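# Slot the cart parcel into the gap on the desk

## Task

On the desk, three parcels stand in a row with one gap between two of them. Take the parcel that is on the cart and set it in that gap, lined up with the row, so the arrows printed on its sides point upward. The three parcels already on the desk must stay where they are now and stay upright, though a slight nudge is acceptable. When finished, release the parcel and move the robot away. The task fails if the robot tips over or is left leaning. Anything that stays in place only because the robot is holding it does not count.

## Robot and tools

ROBOT. A wheeled base with a vertical column, a tilting head carrying two cameras, and two six-joint arms (left, right), each ending in a two-finger gripper. Folded, as it starts, it measures 0.73 m long, 0.62 m wide and 1.88 m tall, with its front 0.40 m ahead of the column. The base drives straight or turns on the spot. It cannot move sideways.

FRAMES. Base frame: origin on the floor under the column, midway between the drive wheels; x forward, y to the robot's left, z up. left_hand and right_hand are reported in this frame, as the point where the fingers meet (tips reach 8 mm further). In a hand's quat_wxyz, the hand's z axis is the finger direction and its y axis runs along the opening. The odometry frame is the base frame as it was when the scene began.

execute_actions. Arguments: "actions", a list holding one action or none (none just reports state and images), and "cameras", a list drawn from cam_head_left, cam_head_right, cam_left_wrist, cam_right_wrist, nav_camera, all. Leaving it out, null or ["all"] returns every camera; [] returns none; an unknown name refuses the call. An action may contain:
- "base": exactly one key. translate_m is a relative straight drive in metres from where the base last measured itself, positive forward, -3 to 3. rotate_rad is a relative turn in radians, positive left (counter-clockwise seen from above), -3.2 to 3.2.
- "joints": one flat object for the head and both arms together, keyed by joint name; every value is an absolute target, not an offset. Radians: head_tilt_rad -0.61 to 1.308 (0 about level, positive looks down); left_/right_joint1_rad -2.879 to 2.879; joint2_rad 0 to 3.141; joint3_rad 0 to 3.019; joint4_rad -1.692 to 1.57; joint5_rad -1.57 to 1.57 (positive swings the hand to the robot's right); joint6_rad -2.094 to 2.094 (hand roll, positive clockwise seen from behind). left_gripper_m / right_gripper_m 0 to 0.093, the fingertip gap in metres. Done tolerances: head 0.03, joints 1-6 0.045, 0.14, 0.09, 0.055, 0.03, 0.035, gripper 0.003.
- "speeds": caps for this action only, translate_m 0.05 to 0.8 m/s and rotate_rad 0.1 to 1 rad/s (defaults are the maxima). They do not slow arms. A base move needing more than 8.667 s is refused.
Any unknown key or out-of-range number refuses the whole call and nothing moves. No action runs past 15 s. Motions in one action start together. A joint or base left out may still be driving toward an older target.

wait: "seconds" 0 to 10; commands nothing and returns state and images. zoom_image: "camera" plus "region" [x0, y0, x1, y1] in pixels of that camera's latest full 504x504 image, origin top-left, at most 504 by 504. finished_scene: "scene", the number of the current scene; it ends the scene irreversibly and reports success, so the goal must already hold without the robot's help.

ARM GEOMETRY (approximate). With left_joint1_rad -1.57 or right_joint1_rad 1.57 and joints 5, 6 at 0, the arm moves in a vertical forward plane 0.23 m left or right of the column. Let a = j2 - 0.35, b = 1.05 + j2 - j3, c = b - j4 (c = 1.57 means fingers straight down). Hand is about 0.12 + 0.39 sin a + 0.38 cos b + 0.25 cos c m ahead and 1.46 + 0.39 cos a - 0.38 sin b - 0.25 sin c m up; e.g. j2, j3, j4 = 0.93, 0.78, 0.14 gives 0.60 m ahead, 1.21 m up. Reality usually lands up to 5 cm lower and nearer the column (about 12 cm under heavy or far loads); trust the reported hand position (1-3 cm error). Reach is about 1 m from the shoulder, lowest about 0.47 m up; the floor is out of reach. Joint 1 positive moves a hand forward-down toward the robot's left.

GRIPPER AND LOADS. Fingers are 7 cm long; outside width is opening +1 cm at the tips, +5 cm at the base; the body behind is 10 cm wide, 7 cm thick, and the wrist camera sticks out 11 cm on one side. To grip, command an opening smaller than the object; "off_target" is then expected. A reading at least 0.002 m above target means something is held. With fingers down an arm holds about 3.2 kg at 0.4 m ahead, 2 kg to 0.6 m, 1 kg to 0.8 m; the grip holds 2 to 6 kg. Too heavy or too flat a hand makes the arm sag.

FRICTION. Changes under about 0.03 rad (0.08 for joints 2, 3) may not move a joint even if it says done. For gentle contact step about 0.05 rad per call from your last target.

RESULTS. base_status and joint_status: "done", "off_target" (resting away, may still push), "contact_stop" (base only, wheel stalled: back off 0.05 m before retrying or turning), "time_out", "not_followed" with a "joint command not followed" / "cause:" line (safety check withheld an arm's targets; move the offending joints at least 0.05 rad back, or move the other arm), "limit_stop_at_motor_heat". on_its_own lists uncommanded behaviour; "held at" is a held target. base_odometry counts wheel turns, heading -3.142 to 3.142 positive left. If turned_by_wheels and turned_by_imu differ by over about 4% and 0.05 rad, the base slipped or hit something. base_tilt in degrees (forward, right positive). motor_effort covers left_wheel and right_wheel only, percent, peak in brackets. wheel_motors_off = 1 while wheels are cut out. The "pictures" line orders the images. MOTOR HOT warns at 85 °C; OVER-TEMPERATURE FAULT means the arm dropped.

CAMERAS. OpenCV pinhole+radial models, 504x504; K and D per camera; T_world_to_cam maps base-frame points into the camera frame. Wrist camera poses follow the arm joints and are less accurate.

AVOID. Arms hitting or pressing on each other; arms pushing hard against objects (ease by resending reported joint positions); desk edges reaching the column; the base pushing for about 3 s, which cuts the wheel motors for 2 s; long loaded holds that overheat motors; dropping the parcel or knocking the other parcels over; leaving the robot tilted.

Each tool is called as name(argument=value, ...) on one line, values as JSON.

## Session

execute_actions(actions=[])

Scene clock: 0.00 s.
base_odometry: x=+0.000 y=+0.000 heading=+0.000 (m, m, rad; odometry frame)
turned_by_wheels: +0.000 (rad since the last result)
turned_by_imu: +0.000 (rad since the last result)
base_tilt: forward=+0.6 right=+0.1 (deg)
base_status: not commanded
joint_positions: head_tilt_rad=+0.883 left_joint1_rad=-1.560 left_joint2_rad=+0.901 left_joint3_rad=+0.397 left_joint4_rad=-0.902 left_joint5_rad=-0.026 left_joint6_rad=+0.075 left_gripper_m=+0.095 right_joint1_rad=+1.593 right_joint2_rad=+0.896 right_joint3_rad=+0.394 right_joint4_rad=-0.992 right_joint5_rad=-0.027 right_joint6_rad=+0.007 right_gripper_m=+0.095
joint_status: not commanded
wheel_motors_off: 0
motor_effort: left_wheel=+3 right_wheel=+2 (%)
left_hand: x=+0.1446 y=+0.2314 z=+1.2453 quat_wxyz=(+0.427, -0.035, -0.904, +0.001) (m; base frame)
right_hand: x=+0.1302 y=-0.2165 z=+1.2639 quat_wxyz=(+0.467, +0.000, -0.884, -0.016) (m; base frame)
pictures: cam_head_left, cam_head_right, cam_left_wrist, cam_right_wrist, nav_camera
Images, in order (width x height): cam_head_left 504x504, cam_head_right 504x504, cam_left_wrist 504x504, cam_right_wrist 504x504, nav_camera 504x504.

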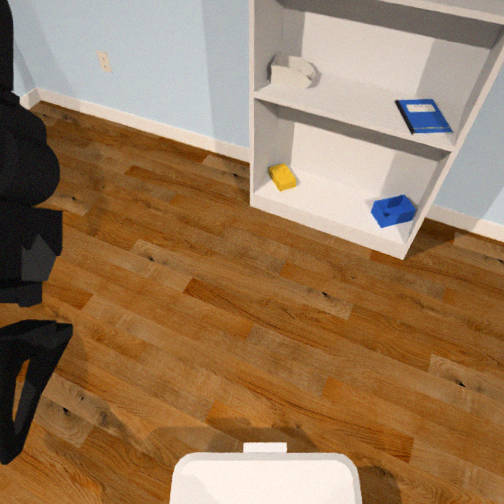

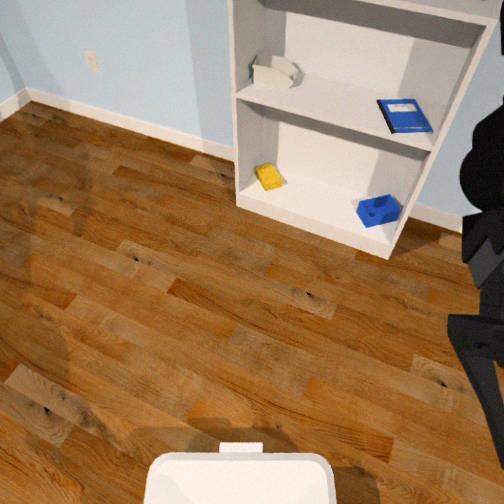

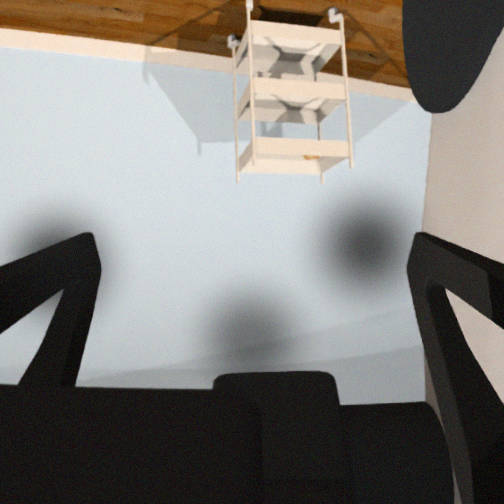

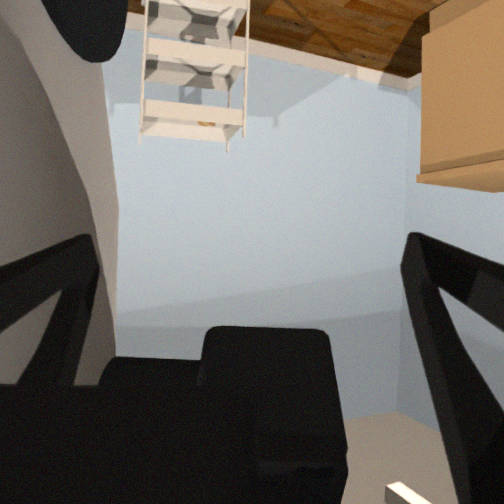

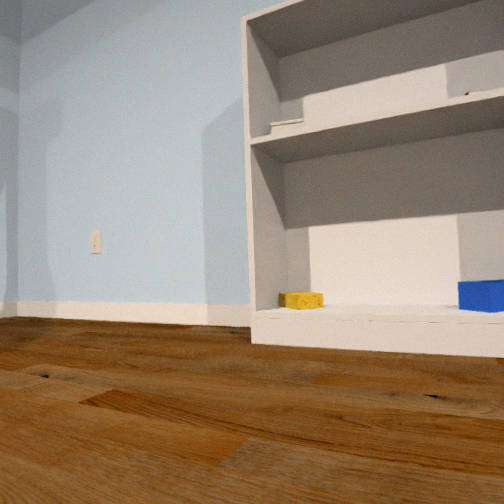

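Cart is behind; the desk is probably behind-right.

execute_actions(actions=[{"base":{"rotate_rad":-2.2},"joints":{"head_tilt_rad":0.45}}], cameras=["cam_head_left","nav_camera"])

execute_actions(actions=[{"base":{"rotate_rad":-0.9}}], cameras=["cam_head_left","cam_head_right"])

Scene clock: 9.27 s.
base_odometry: x=+0.000 y=+0.000 heading=-2.199 (m, m, rad; odometry frame)
turned_by_wheels: -2.199 (rad since the last result)
turned_by_imu: -2.173 (rad since the last result)
base_tilt: forward=+0.6 right=+0.3 (deg)
base_status: done
joint_positions: head_tilt_rad=+0.469 left_joint1_rad=-1.560 left_joint2_rad=+0.901 left_joint3_rad=+0.397 left_joint4_rad=-0.902 left_joint5_rad=-0.026 left_joint6_rad=+0.075 left_gripper_m=+0.095 right_joint1_rad=+1.593 right_joint2_rad=+0.896 right_joint3_rad=+0.394 right_joint4_rad=-0.992 right_joint5_rad=-0.027 right_joint6_rad=+0.007 right_gripper_m=+0.095
joint_status: all done
wheel_motors_off: 0
motor_effort: left_wheel=+0(43) right_wheel=+0(50) (%)
left_hand: x=+0.1446 y=+0.2314 z=+1.2453 quat_wxyz=(+0.427, -0.035, -0.904, +0.001) (m; base frame)
right_hand: x=+0.1302 y=-0.2165 z=+1.2639 quat_wxyz=(+0.467, +0.000, -0.884, -0.016) (m; base frame)
pictures: cam_head_left, nav_camera
camera_calibration (this result's frames):
cam_head_left: T_world_to_cam=[[0.00127086, -0.99999, -0.00436938, 0.047402], [-0.496888, 0.00316034, -0.867809, 1.37583], [0.867814, 0.00327396, -0.496878, 0.647922], [0, 0, 0, 1]] pos_world=[0.121299, 0.0409322, 1.51611]
Images, in order (width x height): cam_head_left 504x504, nav_camera 504x504.

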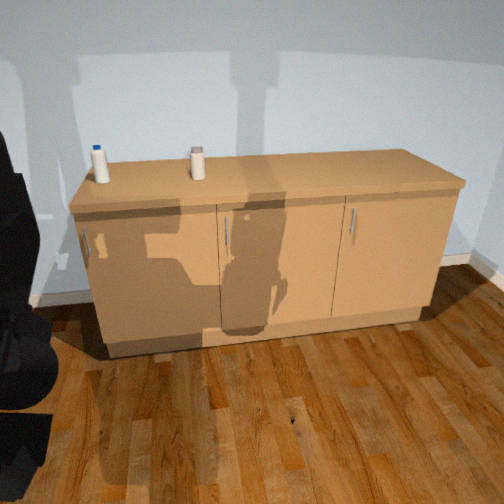

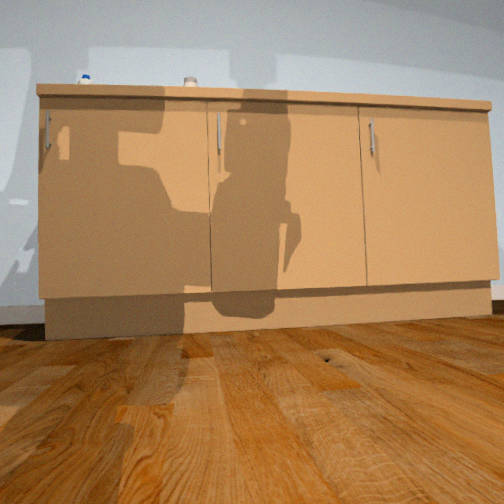

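Scene clock: 11.47 s.
base_odometry: x=+0.000 y=+0.000 heading=-3.099 (m, m, rad; odometry frame)
turned_by_wheels: -0.899 (rad since the last result)
turned_by_imu: -0.891 (rad since the last result)
base_tilt: forward=+0.6 right=+0.2 (deg)
base_status: done
joint_positions: head_tilt_rad=+0.469 left_joint1_rad=-1.560 left_joint2_rad=+0.901 left_joint3_rad=+0.397 left_joint4_rad=-0.902 left_joint5_rad=-0.026 left_joint6_rad=+0.075 left_gripper_m=+0.095 right_joint1_rad=+1.593 right_joint2_rad=+0.896 right_joint3_rad=+0.394 right_joint4_rad=-0.992 right_joint5_rad=-0.027 right_joint6_rad=+0.007 right_gripper_m=+0.095
joint_status: not commanded
wheel_motors_off: 0
motor_effort: left_wheel=+0(26) right_wheel=+0(34) (%)
left_hand: x=+0.1446 y=+0.2314 z=+1.2453 quat_wxyz=(+0.427, -0.035, -0.904, +0.001) (m; base frame)
right_hand: x=+0.1302 y=-0.2165 z=+1.2639 quat_wxyz=(+0.467, +0.000, -0.884, -0.016) (m; base frame)
pictures: cam_head_left, cam_head_right
camera_calibration (this result's frames):
cam_head_left: T_world_to_cam=[[0.00127097, -0.99999, -0.00436935, 0.047402], [-0.496867, 0.00316034, -0.867821, 1.37585], [0.867826, 0.00327396, -0.496857, 0.647888], [0, 0, 0, 1]] pos_world=[0.121299, 0.0409322, 1.51611]
cam_head_right: T_world_to_cam=[[0.0204454, -0.999789, 0.0018247, -0.0323097], [-0.497219, -0.0117513, -0.867545, 1.37052], [0.867384, 0.01683, -0.497355, 0.649814], [0, 0, 0, 1]] pos_world=[0.118471, -0.0271338, 1.51223]
Images, in order (width x height): cam_head_left 504x504, cam_head_right 504x504.

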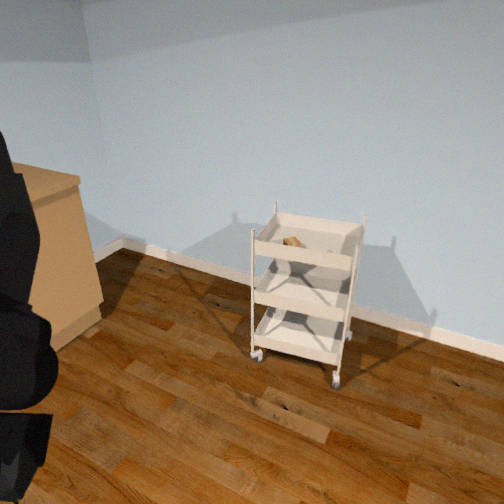

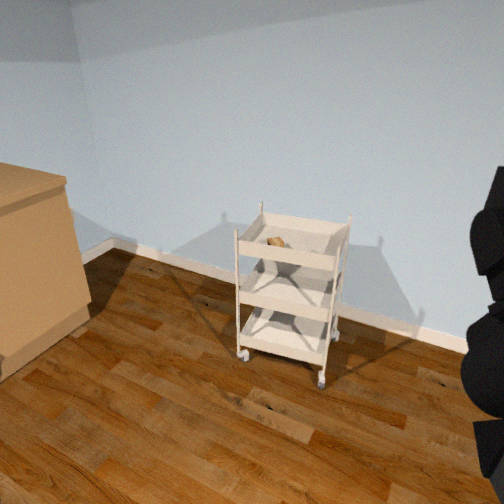

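execute_actions(actions=[{"base":{"rotate_rad":-1.2}}], cameras=["cam_head_left","cam_head_right"])

Scene clock: 25.33 s.
base_odometry: x=+0.000 y=+0.000 heading=+1.985 (m, m, rad; odometry frame)
turned_by_wheels: -1.199 (rad since the last result)
turned_by_imu: -1.188 (rad since the last result)
base_tilt: forward=+0.6 right=+0.2 (deg)
base_status: done
joint_positions: head_tilt_rad=+0.469 left_joint1_rad=-1.560 left_joint2_rad=+0.901 left_joint3_rad=+0.397 left_joint4_rad=-0.902 left_joint5_rad=-0.026 left_joint6_rad=+0.075 left_gripper_m=+0.095 right_joint1_rad=+1.593 right_joint2_rad=+0.896 right_joint3_rad=+0.394 right_joint4_rad=-0.992 right_joint5_rad=-0.027 right_joint6_rad=+0.007 right_gripper_m=+0.095
joint_status: not commanded
wheel_motors_off: 0
motor_effort: left_wheel=+0(27) right_wheel=-1(34) (%)
left_hand: x=+0.1446 y=+0.2314 z=+1.2453 quat_wxyz=(+0.427, -0.035, -0.904, +0.001) (m; base frame)
right_hand: x=+0.1302 y=-0.2165 z=+1.2639 quat_wxyz=(+0.467, +0.000, -0.884, -0.016) (m; base frame)
pictures: cam_head_left, cam_head_right
camera_calibration (this result's frames):
cam_head_left: T_world_to_cam=[[0.00127105, -0.99999, -0.00436932, 0.0474019], [-0.49685, 0.00316034, -0.867831, 1.37586], [0.867835, 0.00327396, -0.496841, 0.647863], [0, 0, 0, 1]] pos_world=[0.1213, 0.0409322, 1.51611]
cam_head_right: T_world_to_cam=[[0.0204454, -0.999789, 0.00182509, -0.0323103], [-0.497203, -0.0117513, -0.867555, 1.37053], [0.867393, 0.01683, -0.497338, 0.649788], [0, 0, 0, 1]] pos_world=[0.118472, -0.0271338, 1.51224]
Images, in order (width x height): cam_head_left 504x504, cam_head_right 504x504.

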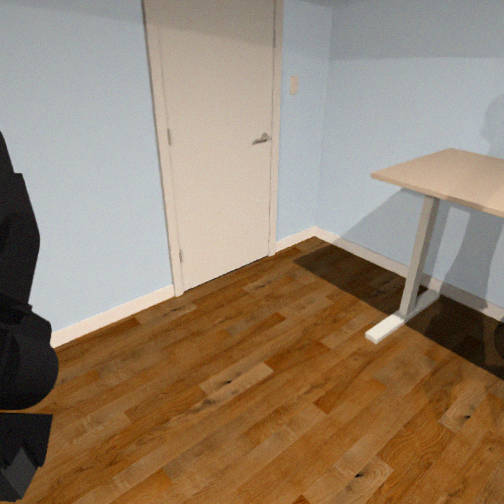

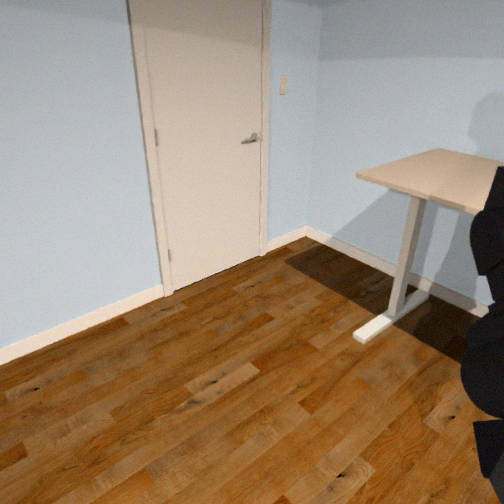

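execute_actions(actions=[{"base":{"rotate_rad":-0.7}}], cameras=["cam_head_left","cam_head_right"])

Scene clock: 32.63 s.
base_odometry: x=+0.000 y=+0.000 heading=+1.286 (m, m, rad; odometry frame)
turned_by_wheels: -0.700 (rad since the last result)
turned_by_imu: -0.693 (rad since the last result)
base_tilt: forward=+0.6 right=+0.2 (deg)
base_status: done
joint_positions: head_tilt_rad=+0.468 left_joint1_rad=-1.560 left_joint2_rad=+0.901 left_joint3_rad=+0.397 left_joint4_rad=-0.902 left_joint5_rad=-0.026 left_joint6_rad=+0.075 left_gripper_m=+0.095 right_joint1_rad=+1.593 right_joint2_rad=+0.896 right_joint3_rad=+0.394 right_joint4_rad=-0.992 right_joint5_rad=-0.027 right_joint6_rad=+0.007 right_gripper_m=+0.095
joint_status: not commanded
wheel_motors_off: 0
motor_effort: left_wheel=+1(26) right_wheel=-1(34) (%)
left_hand: x=+0.1446 y=+0.2314 z=+1.2453 quat_wxyz=(+0.427, -0.035, -0.904, +0.001) (m; base frame)
right_hand: x=+0.1302 y=-0.2165 z=+1.2639 quat_wxyz=(+0.467, +0.000, -0.884, -0.016) (m; base frame)
pictures: cam_head_left, cam_head_right
camera_calibration (this result's frames):
cam_head_left: T_world_to_cam=[[0.00127112, -0.99999, -0.0043693, 0.0474019], [-0.496838, 0.00316034, -0.867838, 1.37587], [0.867843, 0.00327396, -0.496829, 0.647843], [0, 0, 0, 1]] pos_world=[0.1213, 0.0409322, 1.51611]
cam_head_right: T_world_to_cam=[[0.0204453, -0.999789, 0.00182538, -0.0323107], [-0.49719, -0.0117513, -0.867562, 1.37054], [0.867401, 0.01683, -0.497326, 0.649768], [0, 0, 0, 1]] pos_world=[0.118472, -0.0271338, 1.51224]
Images, in order (width x height): cam_head_left 504x504, cam_head_right 504x504.

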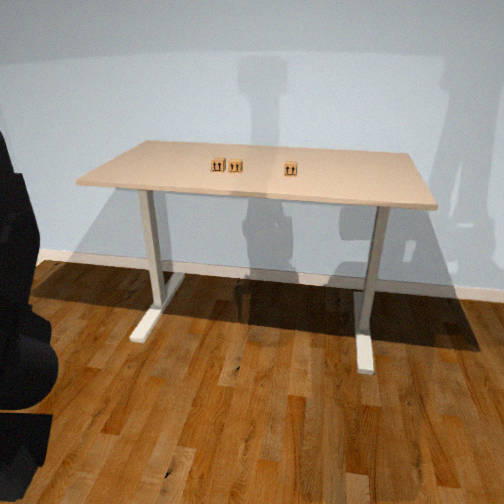

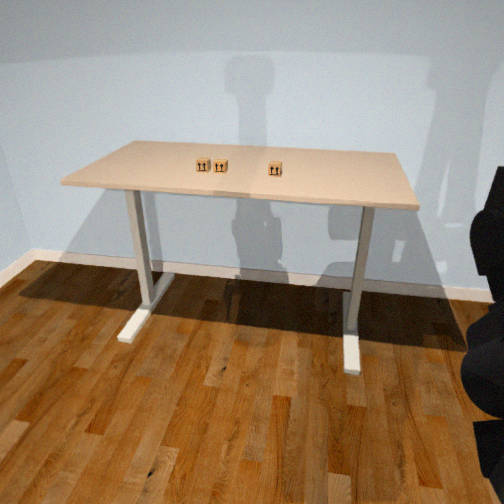

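execute_actions(actions=[{"base":{"rotate_rad":1.81}}], cameras=[])

execute_actions(actions=[{"base":{"translate_m":1.0},"joints":{"head_tilt_rad":0.95}}], cameras=[])

execute_actions(actions=[{"base":{"rotate_rad":-0.35}}], cameras=["cam_head_left","cam_head_right"])

Scene clock: 51.90 s.
base_odometry: x=+0.000 y=+0.000 heading=+3.095 (m, m, rad; odometry frame)
turned_by_wheels: +1.810 (rad since the last result)
turned_by_imu: +1.788 (rad since the last result)
base_tilt: forward=+0.6 right=+0.2 (deg)
base_status: done
joint_positions: head_tilt_rad=+0.468 left_joint1_rad=-1.560 left_joint2_rad=+0.901 left_joint3_rad=+0.397 left_joint4_rad=-0.902 left_joint5_rad=-0.026 left_joint6_rad=+0.075 left_gripper_m=+0.095 right_joint1_rad=+1.593 right_joint2_rad=+0.896 right_joint3_rad=+0.394 right_joint4_rad=-0.992 right_joint5_rad=-0.027 right_joint6_rad=+0.007 right_gripper_m=+0.095
joint_status: not commanded
wheel_motors_off: 0
motor_effort: left_wheel=+0(32) right_wheel=+1(40) (%)
left_hand: x=+0.1446 y=+0.2314 z=+1.2453 quat_wxyz=(+0.427, -0.035, -0.904, +0.001) (m; base frame)
right_hand: x=+0.1304 y=-0.2165 z=+1.2638 quat_wxyz=(+0.467, +0.000, -0.884, -0.016) (m; base frame)
pictures: none
No camera images: the call's "cameras" was empty. Leave "cameras" out to get every camera's image.

Scene clock: 54.97 s.
base_odometry: x=-0.999 y=+0.046 heading=+3.095 (m, m, rad; odometry frame)
turned_by_wheels: +0.000 (rad since the last result)
turned_by_imu: -0.001 (rad since the last result)
base_tilt: forward=+0.5 right=+0.1 (deg)
base_status: done
joint_positions: head_tilt_rad=+0.951 left_joint1_rad=-1.560 left_joint2_rad=+0.901 left_joint3_rad=+0.399 left_joint4_rad=-0.902 left_joint5_rad=-0.026 left_joint6_rad=+0.075 left_gripper_m=+0.095 right_joint1_rad=+1.593 right_joint2_rad=+0.896 right_joint3_rad=+0.396 right_joint4_rad=-0.992 right_joint5_rad=-0.027 right_joint6_rad=+0.007 right_gripper_m=+0.095
joint_status: all done
wheel_motors_off: 0
motor_effort: left_wheel=+0(49) right_wheel=+0(67) (%)
left_hand: x=+0.1456 y=+0.2314 z=+1.2450 quat_wxyz=(+0.426, -0.035, -0.904, +0.001) (m; base frame)
right_hand: x=+0.1312 y=-0.2165 z=+1.2635 quat_wxyz=(+0.466, +0.000, -0.885, -0.016) (m; base frame)
pictures: none
No camera images: the call's "cameras" was empty. Leave "cameras" out to get every camera's image.

Scene clock: 56.47 s.
base_odometry: x=-0.999 y=+0.046 heading=+2.746 (m, m, rad; odometry frame)
turned_by_wheels: -0.349 (rad since the last result)
turned_by_imu: -0.343 (rad since the last result)
base_tilt: forward=+0.6 right=+0.3 (deg)
base_status: done
joint_positions: head_tilt_rad=+0.951 left_joint1_rad=-1.560 left_joint2_rad=+0.901 left_joint3_rad=+0.399 left_joint4_rad=-0.902 left_joint5_rad=-0.026 left_joint6_rad=+0.075 left_gripper_m=+0.095 right_joint1_rad=+1.593 right_joint2_rad=+0.896 right_joint3_rad=+0.396 right_joint4_rad=-0.992 right_joint5_rad=-0.027 right_joint6_rad=+0.007 right_gripper_m=+0.095
joint_status: not commanded
wheel_motors_off: 0
motor_effort: left_wheel=+0(33) right_wheel=-2(57) (%)
left_hand: x=+0.1456 y=+0.2314 z=+1.2450 quat_wxyz=(+0.426, -0.035, -0.904, +0.001) (m; base frame)
right_hand: x=+0.1312 y=-0.2165 z=+1.2635 quat_wxyz=(+0.466, +0.000, -0.885, -0.016) (m; base frame)
pictures: cam_head_left, cam_head_right
camera_calibration (this result's frames):
cam_head_left: T_world_to_cam=[[-0.000902359, -0.99999, -0.00446008, 0.0476504], [-0.842914, 0.00316034, -0.538039, 0.885289], [0.538048, 0.00327396, -0.842908, 1.1973], [0, 0, 0, 1]] pos_world=[0.102063, 0.0409322, 1.48574]
cam_head_right: T_world_to_cam=[[0.0189564, -0.999789, -0.0078739, -0.0172994], [-0.843098, -0.0117513, -0.537631, 0.879745], [0.537425, 0.01683, -0.843143, 1.19883], [0, 0, 0, 1]] pos_world=[0.0977601, -0.0271338, 1.48362]
Images, in order (width x height): cam_head_left 504x504, cam_head_right 504x504.

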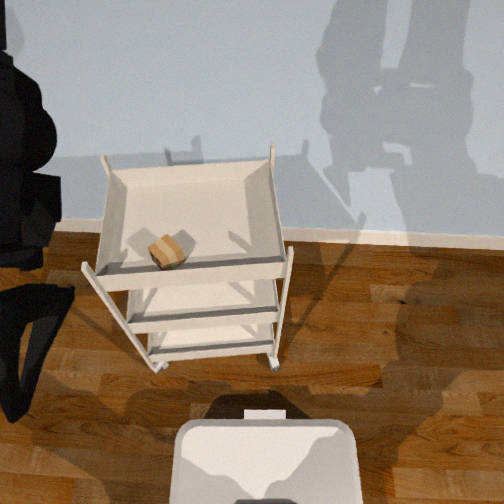

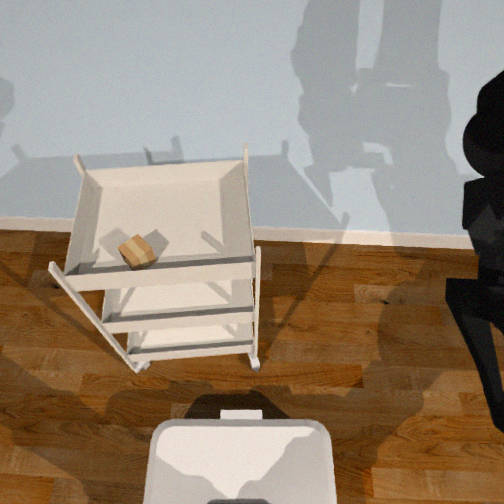

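zoom_image(camera="cam_head_left", region=[110,200,230,300])

zoom_image(camera="cam_head_right", region=[80,200,200,300])

Region (110, 200, 230, 300) of cam_head_left's 504x504 image, scaled by 4.200, with more detail than that image has.

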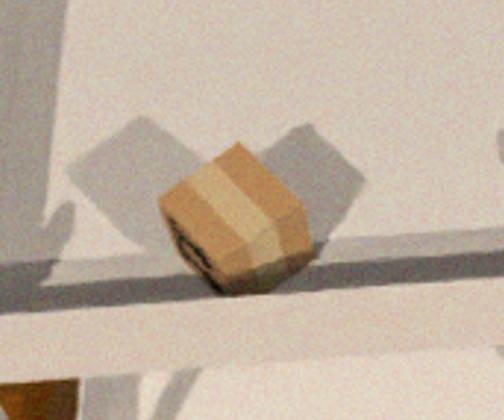

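Region (80, 200, 200, 300) of cam_head_right's 504x504 image, scaled by 4.200, with more detail than that image has.

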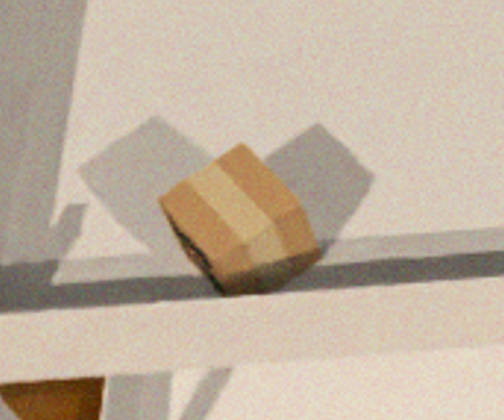

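execute_actions(actions=[{"base":{"translate_m":0.07},"joints":{"left_joint2_rad":1.5,"left_joint3_rad":1.2,"left_joint4_rad":-0.2,"left_joint6_rad":0,"left_joint5_rad":0}}], cameras=["cam_head_left","cam_left_wrist"])

Scene clock: 75.50 s.
base_odometry: x=-1.064 y=+0.073 heading=+2.745 (m, m, rad; odometry frame)
turned_by_wheels: -0.001 (rad since the last result)
turned_by_imu: -0.001 (rad since the last result)
base_tilt: forward=+0.5 right=+0.3 (deg)
base_status: done
joint_positions: head_tilt_rad=+0.951 left_joint1_rad=-1.560 left_joint2_rad=+1.497 left_joint3_rad=+1.200 left_joint4_rad=-0.203 left_joint5_rad=-0.002 left_joint6_rad=+0.007 left_gripper_m=+0.095 right_joint1_rad=+1.593 right_joint2_rad=+0.896 right_joint3_rad=+0.395 right_joint4_rad=-0.992 right_joint5_rad=-0.027 right_joint6_rad=+0.007 right_gripper_m=+0.095
joint_status: all done
wheel_motors_off: 0
motor_effort: left_wheel=-1(49) right_wheel=+1(61) (%)
left_hand: x=+0.5667 y=+0.2320 z=+0.9949 quat_wxyz=(-0.012, -0.001, -1.000, -0.006) (m; base frame)
right_hand: x=+0.1308 y=-0.2165 z=+1.2637 quat_wxyz=(+0.466, +0.000, -0.884, -0.016) (m; base frame)
pictures: cam_head_left, cam_left_wrist
camera_calibration (this result's frames):
cam_head_left: T_world_to_cam=[[-0.000903293, -0.99999, -0.00445989, 0.0476501], [-0.843026, 0.00316034, -0.537863, 0.885023], [0.537871, 0.00327396, -0.843021, 1.19748], [0, 0, 0, 1]] pos_world=[0.102052, 0.0409322, 1.48573]
cam_left_wrist: T_world_to_cam=[[-0.000114136, -0.999994, 0.00359367, 0.227022], [-0.816466, 0.00216815, 0.577389, -0.111014], [-0.577393, -0.00286821, -0.816461, 1.26374], [0, 0, 0, 1]] pos_world=[0.639062, 0.230885, 1.09508]
Images, in order (width x height): cam_head_left 504x504, cam_left_wrist 504x504.

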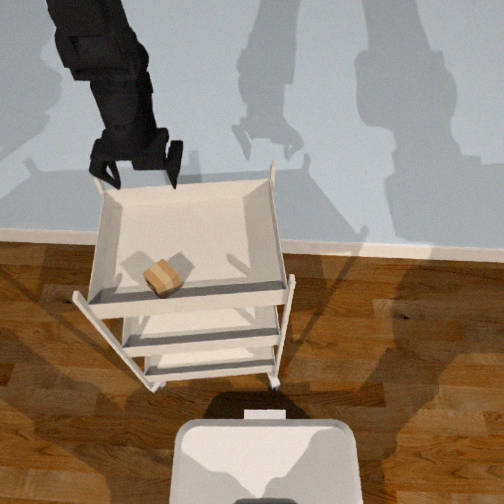

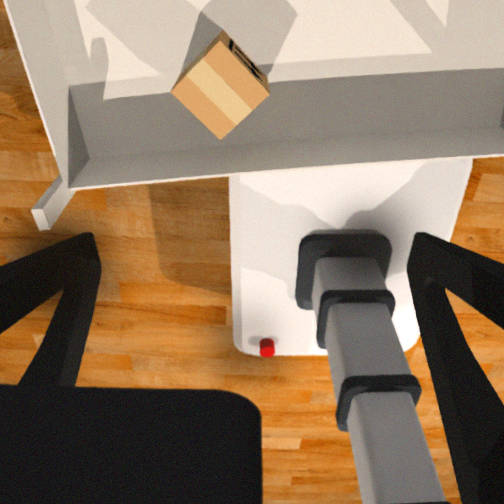

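zoom_image(camera="cam_left_wrist", region=[160,10,300,150])

Region (160, 10, 300, 150) of cam_left_wrist's 504x504 image, scaled by 3.600, with more detail than that image has.

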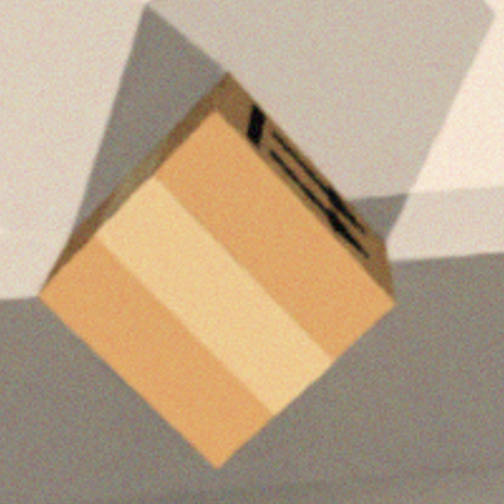

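execute_actions(actions=[{"joints":{"left_joint1_rad":-1.525,"left_joint2_rad":1.99,"left_joint3_rad":1.54,"left_joint4_rad":-0.07,"left_joint6_rad":2.09}}], cameras=["cam_head_left","cam_left_wrist"])

Scene clock: 111.83 s.
base_odometry: x=-1.064 y=+0.073 heading=+2.745 (m, m, rad; odometry frame)
turned_by_wheels: +0.000 (rad since the last result)
turned_by_imu: +0.000 (rad since the last result)
base_tilt: forward=+0.7 right=+0.1 (deg)
base_status: not commanded
joint_positions: head_tilt_rad=+0.951 left_joint1_rad=-1.522 left_joint2_rad=+1.994 left_joint3_rad=+1.538 left_joint4_rad=-0.073 left_joint5_rad=-0.001 left_joint6_rad=+2.082 left_gripper_m=+0.095 right_joint1_rad=+1.593 right_joint2_rad=+0.896 right_joint3_rad=+0.395 right_joint4_rad=-0.992 right_joint5_rad=-0.027 right_joint6_rad=+0.007 right_gripper_m=+0.095
joint_status: all done
wheel_motors_off: 0
motor_effort: left_wheel=-1(1) right_wheel=+3(3) (%)
left_hand: x=+0.5311 y=+0.2632 z=+0.8002 quat_wxyz=(+0.020, -0.857, -0.516, -0.008) (m; base frame)
right_hand: x=+0.1308 y=-0.2165 z=+1.2637 quat_wxyz=(+0.466, +0.000, -0.884, -0.016) (m; base frame)
pictures: cam_head_left, cam_left_wrist
camera_calibration (this result's frames):
cam_head_left: T_world_to_cam=[[-0.000903293, -0.99999, -0.00445989, 0.0476501], [-0.843026, 0.00316034, -0.537863, 0.885023], [0.537871, 0.00327396, -0.843021, 1.19748], [0, 0, 0, 1]] pos_world=[0.102052, 0.0409322, 1.48573]
cam_left_wrist: T_world_to_cam=[[-0.884371, 0.46497, 0.0411289, 0.312895], [0.386306, 0.679589, 0.62364, -0.881795], [0.262023, 0.567417, -0.780629, 0.459732], [0, 0, 0, 1]] pos_world=[0.496897, 0.192912, 0.895934]
Images, in order (width x height): cam_head_left 504x504, cam_left_wrist 504x504.

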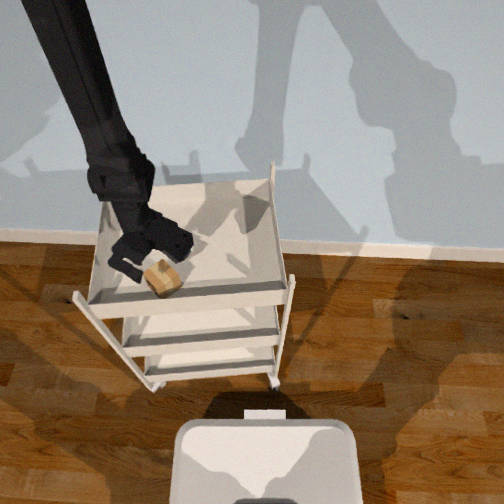

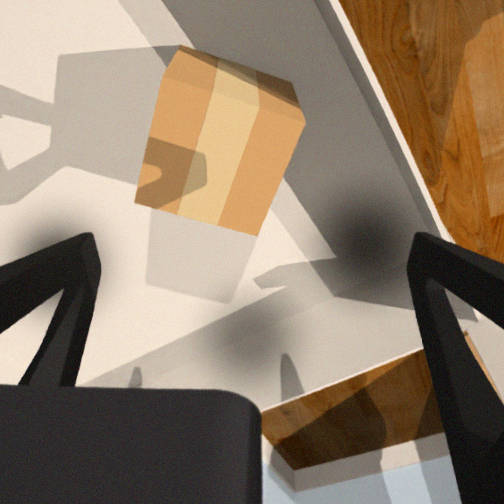

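execute_actions(actions=[{"joints":{"left_joint2_rad":2.18,"left_joint3_rad":1.805,"left_joint4_rad":-0.145}}], cameras=["cam_left_wrist"])

execute_actions(actions=[{"joints":{"left_joint2_rad":2.325,"left_joint3_rad":1.99,"left_joint4_rad":-0.185}}], cameras=["cam_head_left","cam_left_wrist"])

Scene clock: 125.43 s.
base_odometry: x=-1.064 y=+0.073 heading=+2.745 (m, m, rad; odometry frame)
turned_by_wheels: +0.000 (rad since the last result)
turned_by_imu: +0.000 (rad since the last result)
base_tilt: forward=+0.5 right=+0.1 (deg)
base_status: not commanded
joint_positions: head_tilt_rad=+0.951 left_joint1_rad=-1.522 left_joint2_rad=+2.191 left_joint3_rad=+1.795 left_joint4_rad=-0.140 left_joint5_rad=-0.001 left_joint6_rad=+2.082 left_gripper_m=+0.095 right_joint1_rad=+1.593 right_joint2_rad=+0.896 right_joint3_rad=+0.395 right_joint4_rad=-0.992 right_joint5_rad=-0.027 right_joint6_rad=+0.007 right_gripper_m=+0.095
joint_status: all done
wheel_motors_off: 0
motor_effort: left_wheel=-1(1) right_wheel=+2(3) (%)
left_hand: x=+0.5396 y=+0.2664 z=+0.7284 quat_wxyz=(+0.022, -0.856, -0.516, -0.006) (m; base frame)
right_hand: x=+0.1308 y=-0.2165 z=+1.2637 quat_wxyz=(+0.466, +0.000, -0.884, -0.016) (m; base frame)
pictures: cam_left_wrist
camera_calibration (this result's frames):
cam_left_wrist: T_world_to_cam=[[-0.884223, 0.46475, 0.0464514, 0.317963], [0.389927, 0.67978, 0.621173, -0.842685], [0.257113, 0.567368, -0.782296, 0.403499], [0, 0, 0, 1]] pos_world=[0.505991, 0.196135, 0.824339]
Images, in order (width x height): cam_left_wrist 504x504.

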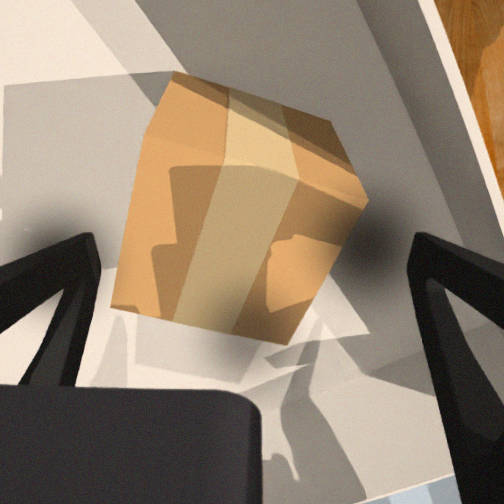

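Scene clock: 126.20 s.
base_odometry: x=-1.064 y=+0.073 heading=+2.745 (m, m, rad; odometry frame)
turned_by_wheels: +0.000 (rad since the last result)
turned_by_imu: +0.000 (rad since the last result)
base_tilt: forward=+0.6 right=+0.1 (deg)
base_status: not commanded
joint_positions: head_tilt_rad=+0.951 left_joint1_rad=-1.522 left_joint2_rad=+2.318 left_joint3_rad=+1.981 left_joint4_rad=-0.180 left_joint5_rad=-0.001 left_joint6_rad=+2.083 left_gripper_m=+0.095 right_joint1_rad=+1.593 right_joint2_rad=+0.896 right_joint3_rad=+0.395 right_joint4_rad=-0.992 right_joint5_rad=-0.027 right_joint6_rad=+0.007 right_gripper_m=+0.095
joint_status: all done
wheel_motors_off: 0
motor_effort: left_wheel=-1(1) right_wheel=+3(3) (%)
left_hand: x=+0.5499 y=+0.2685 z=+0.6856 quat_wxyz=(+0.017, -0.857, -0.515, -0.014) (m; base frame)
right_hand: x=+0.1308 y=-0.2165 z=+1.2637 quat_wxyz=(+0.466, +0.000, -0.884, -0.016) (m; base frame)
pictures: cam_head_left, cam_left_wrist
camera_calibration (this result's frames):
cam_head_left: T_world_to_cam=[[-0.000903293, -0.99999, -0.00445989, 0.0476501], [-0.843026, 0.00316034, -0.537863, 0.885023], [0.537871, 0.00327396, -0.843021, 1.19748], [0, 0, 0, 1]] pos_world=[0.102052, 0.0409322, 1.48573]
cam_left_wrist: T_world_to_cam=[[-0.884035, 0.466422, 0.0305291, 0.338524], [0.379827, 0.67877, 0.628492, -0.82071], [0.27242, 0.567205, -0.777217, 0.354322], [0, 0, 0, 1]] pos_world=[0.514471, 0.198206, 0.78086]
Images, in order (width x height): cam_head_left 504x504, cam_left_wrist 504x504.

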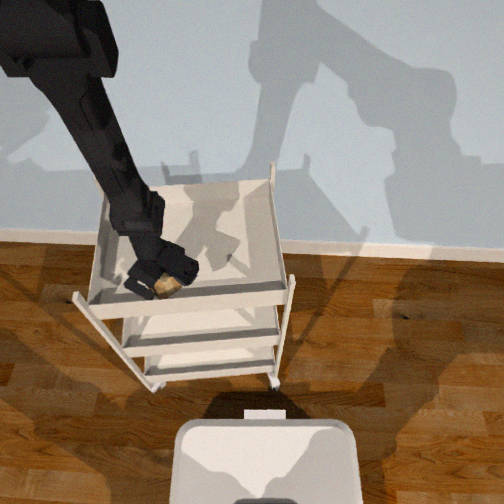

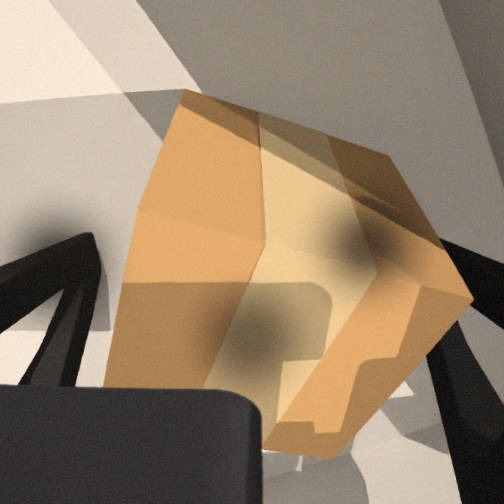

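execute_actions(actions=[{"joints":{"left_joint2_rad":2.37,"left_joint3_rad":2.03}}], cameras=[])

execute_actions(actions=[{"joints":{"left_gripper_m":0.045}}], cameras=["cam_head_left","cam_left_wrist"])

Scene clock: 135.27 s.
base_odometry: x=-1.064 y=+0.073 heading=+2.745 (m, m, rad; odometry frame)
turned_by_wheels: +0.000 (rad since the last result)
turned_by_imu: +0.000 (rad since the last result)
base_tilt: forward=+0.6 right=+0.1 (deg)
base_status: not commanded
joint_positions: head_tilt_rad=+0.951 left_joint1_rad=-1.522 left_joint2_rad=+2.344 left_joint3_rad=+2.022 left_joint4_rad=-0.183 left_joint5_rad=-0.002 left_joint6_rad=+2.084 left_gripper_m=+0.095 right_joint1_rad=+1.593 right_joint2_rad=+0.896 right_joint3_rad=+0.395 right_joint4_rad=-0.992 right_joint5_rad=-0.027 right_joint6_rad=+0.007 right_gripper_m=+0.095
joint_status: all done
wheel_motors_off: 0
motor_effort: left_wheel=-1(1) right_wheel=+3(3) (%)
left_hand: x=+0.5548 y=+0.2691 z=+0.6778 quat_wxyz=(+0.014, -0.857, -0.515, -0.019) (m; base frame)
right_hand: x=+0.1308 y=-0.2165 z=+1.2637 quat_wxyz=(+0.466, +0.000, -0.884, -0.016) (m; base frame)
pictures: none
No camera images: the call's "cameras" was empty. Leave "cameras" out to get every camera's image.

Scene clock: 135.87 s.
base_odometry: x=-1.064 y=+0.073 heading=+2.745 (m, m, rad; odometry frame)
turned_by_wheels: +0.000 (rad since the last result)
turned_by_imu: +0.000 (rad since the last result)
base_tilt: forward=+0.6 right=+0.3 (deg)
base_status: not commanded
joint_positions: head_tilt_rad=+0.951 left_joint1_rad=-1.522 left_joint2_rad=+2.344 left_joint3_rad=+2.022 left_joint4_rad=-0.183 left_joint5_rad=+0.000 left_joint6_rad=+2.084 left_gripper_m=+0.065 right_joint1_rad=+1.593 right_joint2_rad=+0.896 right_joint3_rad=+0.395 right_joint4_rad=-0.992 right_joint5_rad=-0.027 right_joint6_rad=+0.007 right_gripper_m=+0.095
joint_status: left_gripper_m off_target (ended at +0.065, target +0.045)
wheel_motors_off: 0
motor_effort: left_wheel=-1(1) right_wheel=+3(3) (%)
left_hand: x=+0.5547 y=+0.2687 z=+0.6777 quat_wxyz=(+0.013, -0.857, -0.515, -0.019) (m; base frame)
right_hand: x=+0.1308 y=-0.2165 z=+1.2637 quat_wxyz=(+0.466, +0.000, -0.884, -0.016) (m; base frame)
pictures: cam_head_left, cam_left_wrist
camera_calibration (this result's frames):
cam_head_left: T_world_to_cam=[[-0.000903293, -0.99999, -0.00445989, 0.0476501], [-0.843026, 0.00316034, -0.537863, 0.885023], [0.537871, 0.00327396, -0.843021, 1.19748], [0, 0, 0, 1]] pos_world=[0.102052, 0.0409322, 1.48573]
cam_left_wrist: T_world_to_cam=[[-0.883734, 0.467596, 0.0191786, 0.350099], [0.373017, 0.679053, 0.632254, -0.816562], [0.282616, 0.565898, -0.774524, 0.339696], [0, 0, 0, 1]] pos_world=[0.517983, 0.19855, 0.772663]
Images, in order (width x height): cam_head_left 504x504, cam_left_wrist 504x504.

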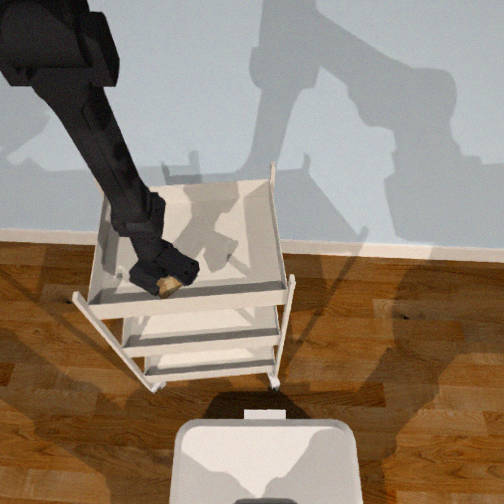

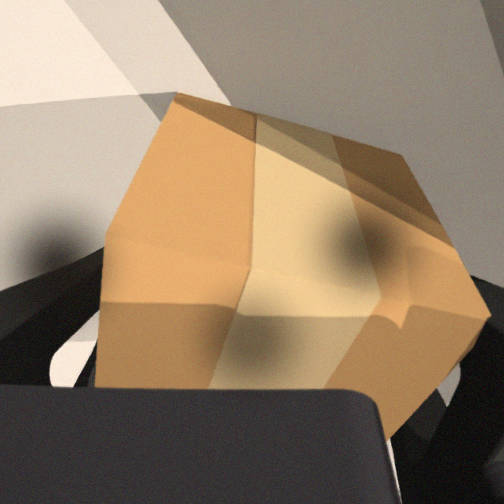

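execute_actions(actions=[{"joints":{"left_gripper_m":0.02}}], cameras=["cam_left_wrist"])

Scene clock: 143.03 s.
base_odometry: x=-1.064 y=+0.073 heading=+2.745 (m, m, rad; odometry frame)
turned_by_wheels: +0.000 (rad since the last result)
turned_by_imu: +0.000 (rad since the last result)
base_tilt: forward=+0.6 right=+0.2 (deg)
base_status: not commanded
joint_positions: head_tilt_rad=+0.951 left_joint1_rad=-1.522 left_joint2_rad=+2.344 left_joint3_rad=+2.022 left_joint4_rad=-0.183 left_joint5_rad=+0.000 left_joint6_rad=+2.084 left_gripper_m=+0.065 right_joint1_rad=+1.593 right_joint2_rad=+0.896 right_joint3_rad=+0.395 right_joint4_rad=-0.992 right_joint5_rad=-0.027 right_joint6_rad=+0.007 right_gripper_m=+0.095
joint_status: left_gripper_m off_target (ended at +0.065, target +0.020)
wheel_motors_off: 0
motor_effort: left_wheel=-1(1) right_wheel=+3(3) (%)
left_hand: x=+0.5547 y=+0.2687 z=+0.6777 quat_wxyz=(+0.013, -0.857, -0.515, -0.019) (m; base frame)
right_hand: x=+0.1308 y=-0.2165 z=+1.2637 quat_wxyz=(+0.466, +0.000, -0.884, -0.016) (m; base frame)
pictures: cam_left_wrist
camera_calibration (this result's frames):
cam_left_wrist: T_world_to_cam=[[-0.883734, 0.467596, 0.0191786, 0.350099], [0.373017, 0.679053, 0.632254, -0.816562], [0.282616, 0.565898, -0.774524, 0.339696], [0, 0, 0, 1]] pos_world=[0.517983, 0.19855, 0.772663]
Images, in order (width x height): cam_left_wrist 504x504.

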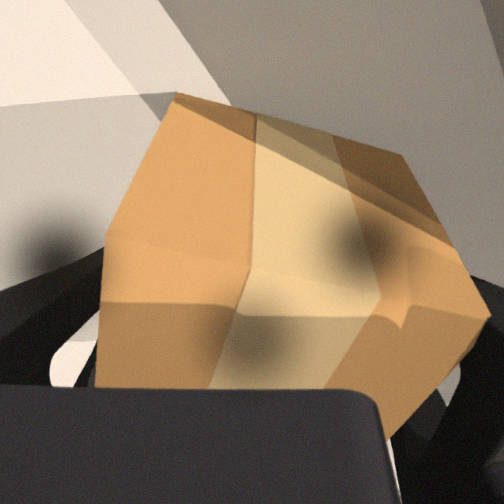

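Rotate the box on the tray, then regrip.

execute_actions(actions=[{"joints":{"left_joint6_rad":1.7}}], cameras=["cam_left_wrist"])

execute_actions(actions=[{"joints":{"left_gripper_m":0.09}}], cameras=[])

execute_actions(actions=[{"joints":{"left_joint6_rad":1.97,"left_joint1_rad":-1.555}}], cameras=["cam_left_wrist","cam_head_left"])

Scene clock: 150.83 s.
base_odometry: x=-1.064 y=+0.073 heading=+2.745 (m, m, rad; odometry frame)
turned_by_wheels: +0.000 (rad since the last result)
turned_by_imu: +0.000 (rad since the last result)
base_tilt: forward=+0.5 right=+0.2 (deg)
base_status: not commanded
joint_positions: head_tilt_rad=+0.951 left_joint1_rad=-1.524 left_joint2_rad=+2.344 left_joint3_rad=+2.022 left_joint4_rad=-0.183 left_joint5_rad=+0.000 left_joint6_rad=+1.710 left_gripper_m=+0.065 right_joint1_rad=+1.593 right_joint2_rad=+0.896 right_joint3_rad=+0.395 right_joint4_rad=-0.992 right_joint5_rad=-0.027 right_joint6_rad=+0.007 right_gripper_m=+0.095
joint_status: all done
wheel_motors_off: 0
motor_effort: left_wheel=-1(1) right_wheel=+3(3) (%)
left_hand: x=+0.5547 y=+0.2676 z=+0.6777 quat_wxyz=(+0.009, -0.747, -0.665, -0.021) (m; base frame)
right_hand: x=+0.1308 y=-0.2165 z=+1.2637 quat_wxyz=(+0.466, +0.000, -0.884, -0.016) (m; base frame)
pictures: cam_left_wrist
camera_calibration (this result's frames):
cam_left_wrist: T_world_to_cam=[[-0.993573, 0.113176, 0.00205411, 0.517997], [0.0891601, 0.771299, 0.630197, -0.681672], [0.069739, 0.62633, -0.776432, 0.443451], [0, 0, 0, 1]] pos_world=[0.54452, 0.189401, 0.772833]
Images, in order (width x height): cam_left_wrist 504x504.

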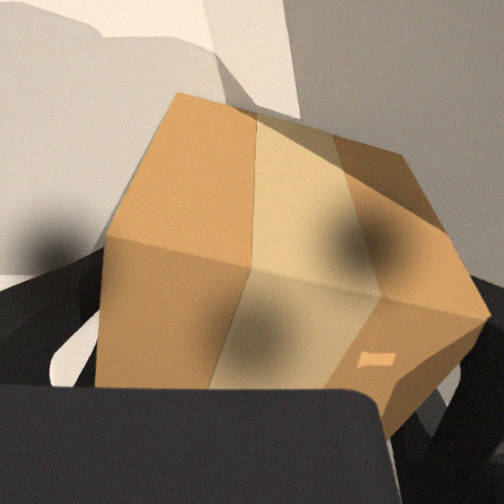

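Scene clock: 151.50 s.
base_odometry: x=-1.064 y=+0.073 heading=+2.745 (m, m, rad; odometry frame)
turned_by_wheels: +0.000 (rad since the last result)
turned_by_imu: +0.000 (rad since the last result)
base_tilt: forward=+0.6 right=+0.1 (deg)
base_status: not commanded
joint_positions: head_tilt_rad=+0.951 left_joint1_rad=-1.524 left_joint2_rad=+2.343 left_joint3_rad=+2.026 left_joint4_rad=-0.183 left_joint5_rad=+0.000 left_joint6_rad=+1.709 left_gripper_m=+0.090 right_joint1_rad=+1.593 right_joint2_rad=+0.896 right_joint3_rad=+0.395 right_joint4_rad=-0.992 right_joint5_rad=-0.027 right_joint6_rad=+0.007 right_gripper_m=+0.095
joint_status: all done
wheel_motors_off: 0
motor_effort: left_wheel=-1(1) right_wheel=+3(4) (%)
left_hand: x=+0.5577 y=+0.2677 z=+0.6783 quat_wxyz=(+0.008, -0.746, -0.665, -0.022) (m; base frame)
right_hand: x=+0.1308 y=-0.2165 z=+1.2637 quat_wxyz=(+0.466, +0.000, -0.884, -0.016) (m; base frame)
pictures: none
No camera images: the call's "cameras" was empty. Leave "cameras" out to get every camera's image.

Scene clock: 152.40 s.
base_odometry: x=-1.064 y=+0.073 heading=+2.745 (m, m, rad; odometry frame)
turned_by_wheels: +0.000 (rad since the last result)
turned_by_imu: +0.000 (rad since the last result)
base_tilt: forward=+0.7 right=+0.1 (deg)
base_status: not commanded
joint_positions: head_tilt_rad=+0.951 left_joint1_rad=-1.541 left_joint2_rad=+2.343 left_joint3_rad=+2.026 left_joint4_rad=-0.188 left_joint5_rad=-0.003 left_joint6_rad=+1.965 left_gripper_m=+0.090 right_joint1_rad=+1.593 right_joint2_rad=+0.896 right_joint3_rad=+0.395 right_joint4_rad=-0.992 right_joint5_rad=-0.027 right_joint6_rad=+0.007 right_gripper_m=+0.095
joint_status: all done
wheel_motors_off: 0
motor_effort: left_wheel=-1(1) right_wheel=+3(3) (%)
left_hand: x=+0.5568 y=+0.2518 z=+0.6778 quat_wxyz=(+0.007, -0.828, -0.561, -0.016) (m; base frame)
right_hand: x=+0.1308 y=-0.2165 z=+1.2637 quat_wxyz=(+0.466, +0.000, -0.884, -0.016) (m; base frame)
pictures: cam_head_left, cam_left_wrist
camera_calibration (this result's frames):
cam_head_left: T_world_to_cam=[[-0.000903293, -0.99999, -0.00445989, 0.0476501], [-0.843026, 0.00316034, -0.537863, 0.885023], [0.537871, 0.00327396, -0.843021, 1.19748], [0, 0, 0, 1]] pos_world=[0.102052, 0.0409322, 1.48573]
cam_left_wrist: T_world_to_cam=[[-0.929452, 0.368836, 0.0088741, 0.4172], [0.293753, 0.725266, 0.622655, -0.76695], [0.223221, 0.581335, -0.782446, 0.383227], [0, 0, 0, 1]] pos_world=[0.527517, 0.179581, 0.773697]
Images, in order (width x height): cam_head_left 504x504, cam_left_wrist 504x504.

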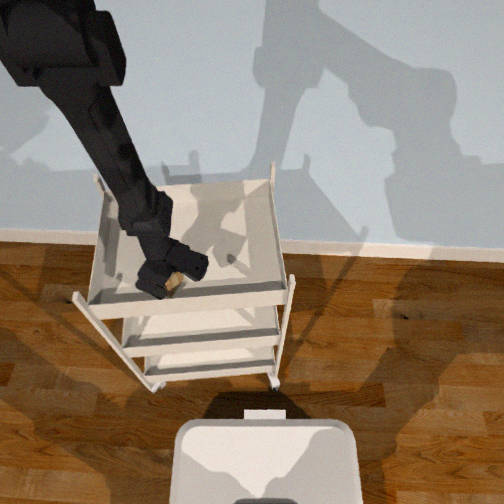

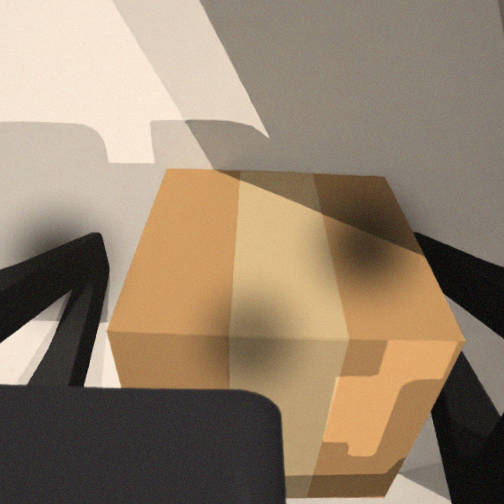

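execute_actions(actions=[{"joints":{"left_gripper_m":0.03}}], cameras=["cam_left_wrist"])

execute_actions(actions=[{"joints":{"left_joint2_rad":1.73,"left_joint3_rad":1.33,"left_joint4_rad":-0.12}}], cameras=["cam_left_wrist"])

Scene clock: 162.80 s.
base_odometry: x=-1.064 y=+0.073 heading=+2.745 (m, m, rad; odometry frame)
turned_by_wheels: +0.000 (rad since the last result)
turned_by_imu: +0.000 (rad since the last result)
base_tilt: forward=+0.5 right=+0.2 (deg)
base_status: not commanded
joint_positions: head_tilt_rad=+0.951 left_joint1_rad=-1.543 left_joint2_rad=+2.343 left_joint3_rad=+2.026 left_joint4_rad=-0.191 left_joint5_rad=-0.003 left_joint6_rad=+1.966 left_gripper_m=+0.057 right_joint1_rad=+1.593 right_joint2_rad=+0.896 right_joint3_rad=+0.395 right_joint4_rad=-0.992 right_joint5_rad=-0.027 right_joint6_rad=+0.007 right_gripper_m=+0.095
joint_status: left_gripper_m off_target (ended at +0.057, target +0.030)
wheel_motors_off: 0
motor_effort: left_wheel=-1(1) right_wheel=+3(3) (%)
left_hand: x=+0.5563 y=+0.2504 z=+0.6778 quat_wxyz=(+0.007, -0.828, -0.560, -0.014) (m; base frame)
right_hand: x=+0.1308 y=-0.2165 z=+1.2637 quat_wxyz=(+0.466, +0.000, -0.884, -0.016) (m; base frame)
pictures: cam_left_wrist
camera_calibration (this result's frames):
cam_left_wrist: T_world_to_cam=[[-0.929025, 0.369861, 0.0107188, 0.415539], [0.296203, 0.726024, 0.620607, -0.765897], [0.221756, 0.579735, -0.784048, 0.386477], [0, 0, 0, 1]] pos_world=[0.527203, 0.178314, 0.773883]
Images, in order (width x height): cam_left_wrist 504x504.

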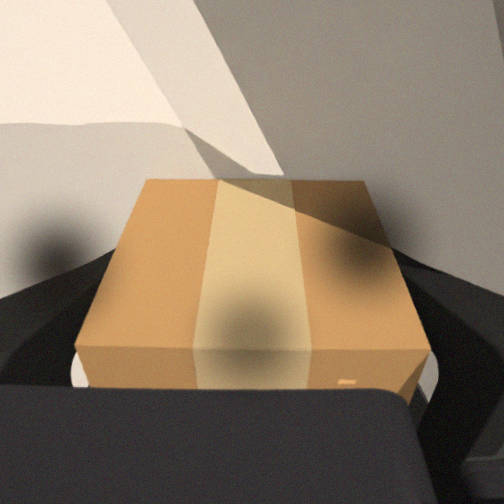

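Scene clock: 164.40 s.
base_odometry: x=-1.064 y=+0.073 heading=+2.745 (m, m, rad; odometry frame)
turned_by_wheels: +0.000 (rad since the last result)
turned_by_imu: +0.000 (rad since the last result)
base_tilt: forward=+0.6 right=+0.2 (deg)
base_status: not commanded
joint_positions: head_tilt_rad=+0.951 left_joint1_rad=-1.550 left_joint2_rad=+1.737 left_joint3_rad=+1.327 left_joint4_rad=-0.120 left_joint5_rad=-0.002 left_joint6_rad=+1.966 left_gripper_m=+0.057 right_joint1_rad=+1.593 right_joint2_rad=+0.896 right_joint3_rad=+0.395 right_joint4_rad=-0.992 right_joint5_rad=-0.027 right_joint6_rad=+0.007 right_gripper_m=+0.095
joint_status: all done
wheel_motors_off: 0
motor_effort: left_wheel=-1(1) right_wheel=+3(3) (%)
left_hand: x=+0.5445 y=+0.2399 z=+0.9000 quat_wxyz=(+0.010, -0.829, -0.559, -0.003) (m; base frame)
right_hand: x=+0.1308 y=-0.2165 z=+1.2637 quat_wxyz=(+0.466, +0.000, -0.884, -0.016) (m; base frame)
pictures: cam_left_wrist
camera_calibration (this result's frames):
cam_left_wrist: T_world_to_cam=[[-0.927503, 0.372759, 0.0280934, 0.388841], [0.311506, 0.729168, 0.609326, -0.891609], [0.206647, 0.573902, -0.792422, 0.586581], [0, 0, 0, 1]] pos_world=[0.517177, 0.168548, 0.997176]
Images, in order (width x height): cam_left_wrist 504x504.

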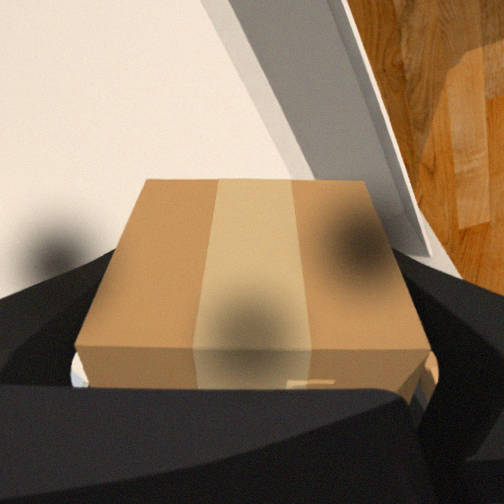

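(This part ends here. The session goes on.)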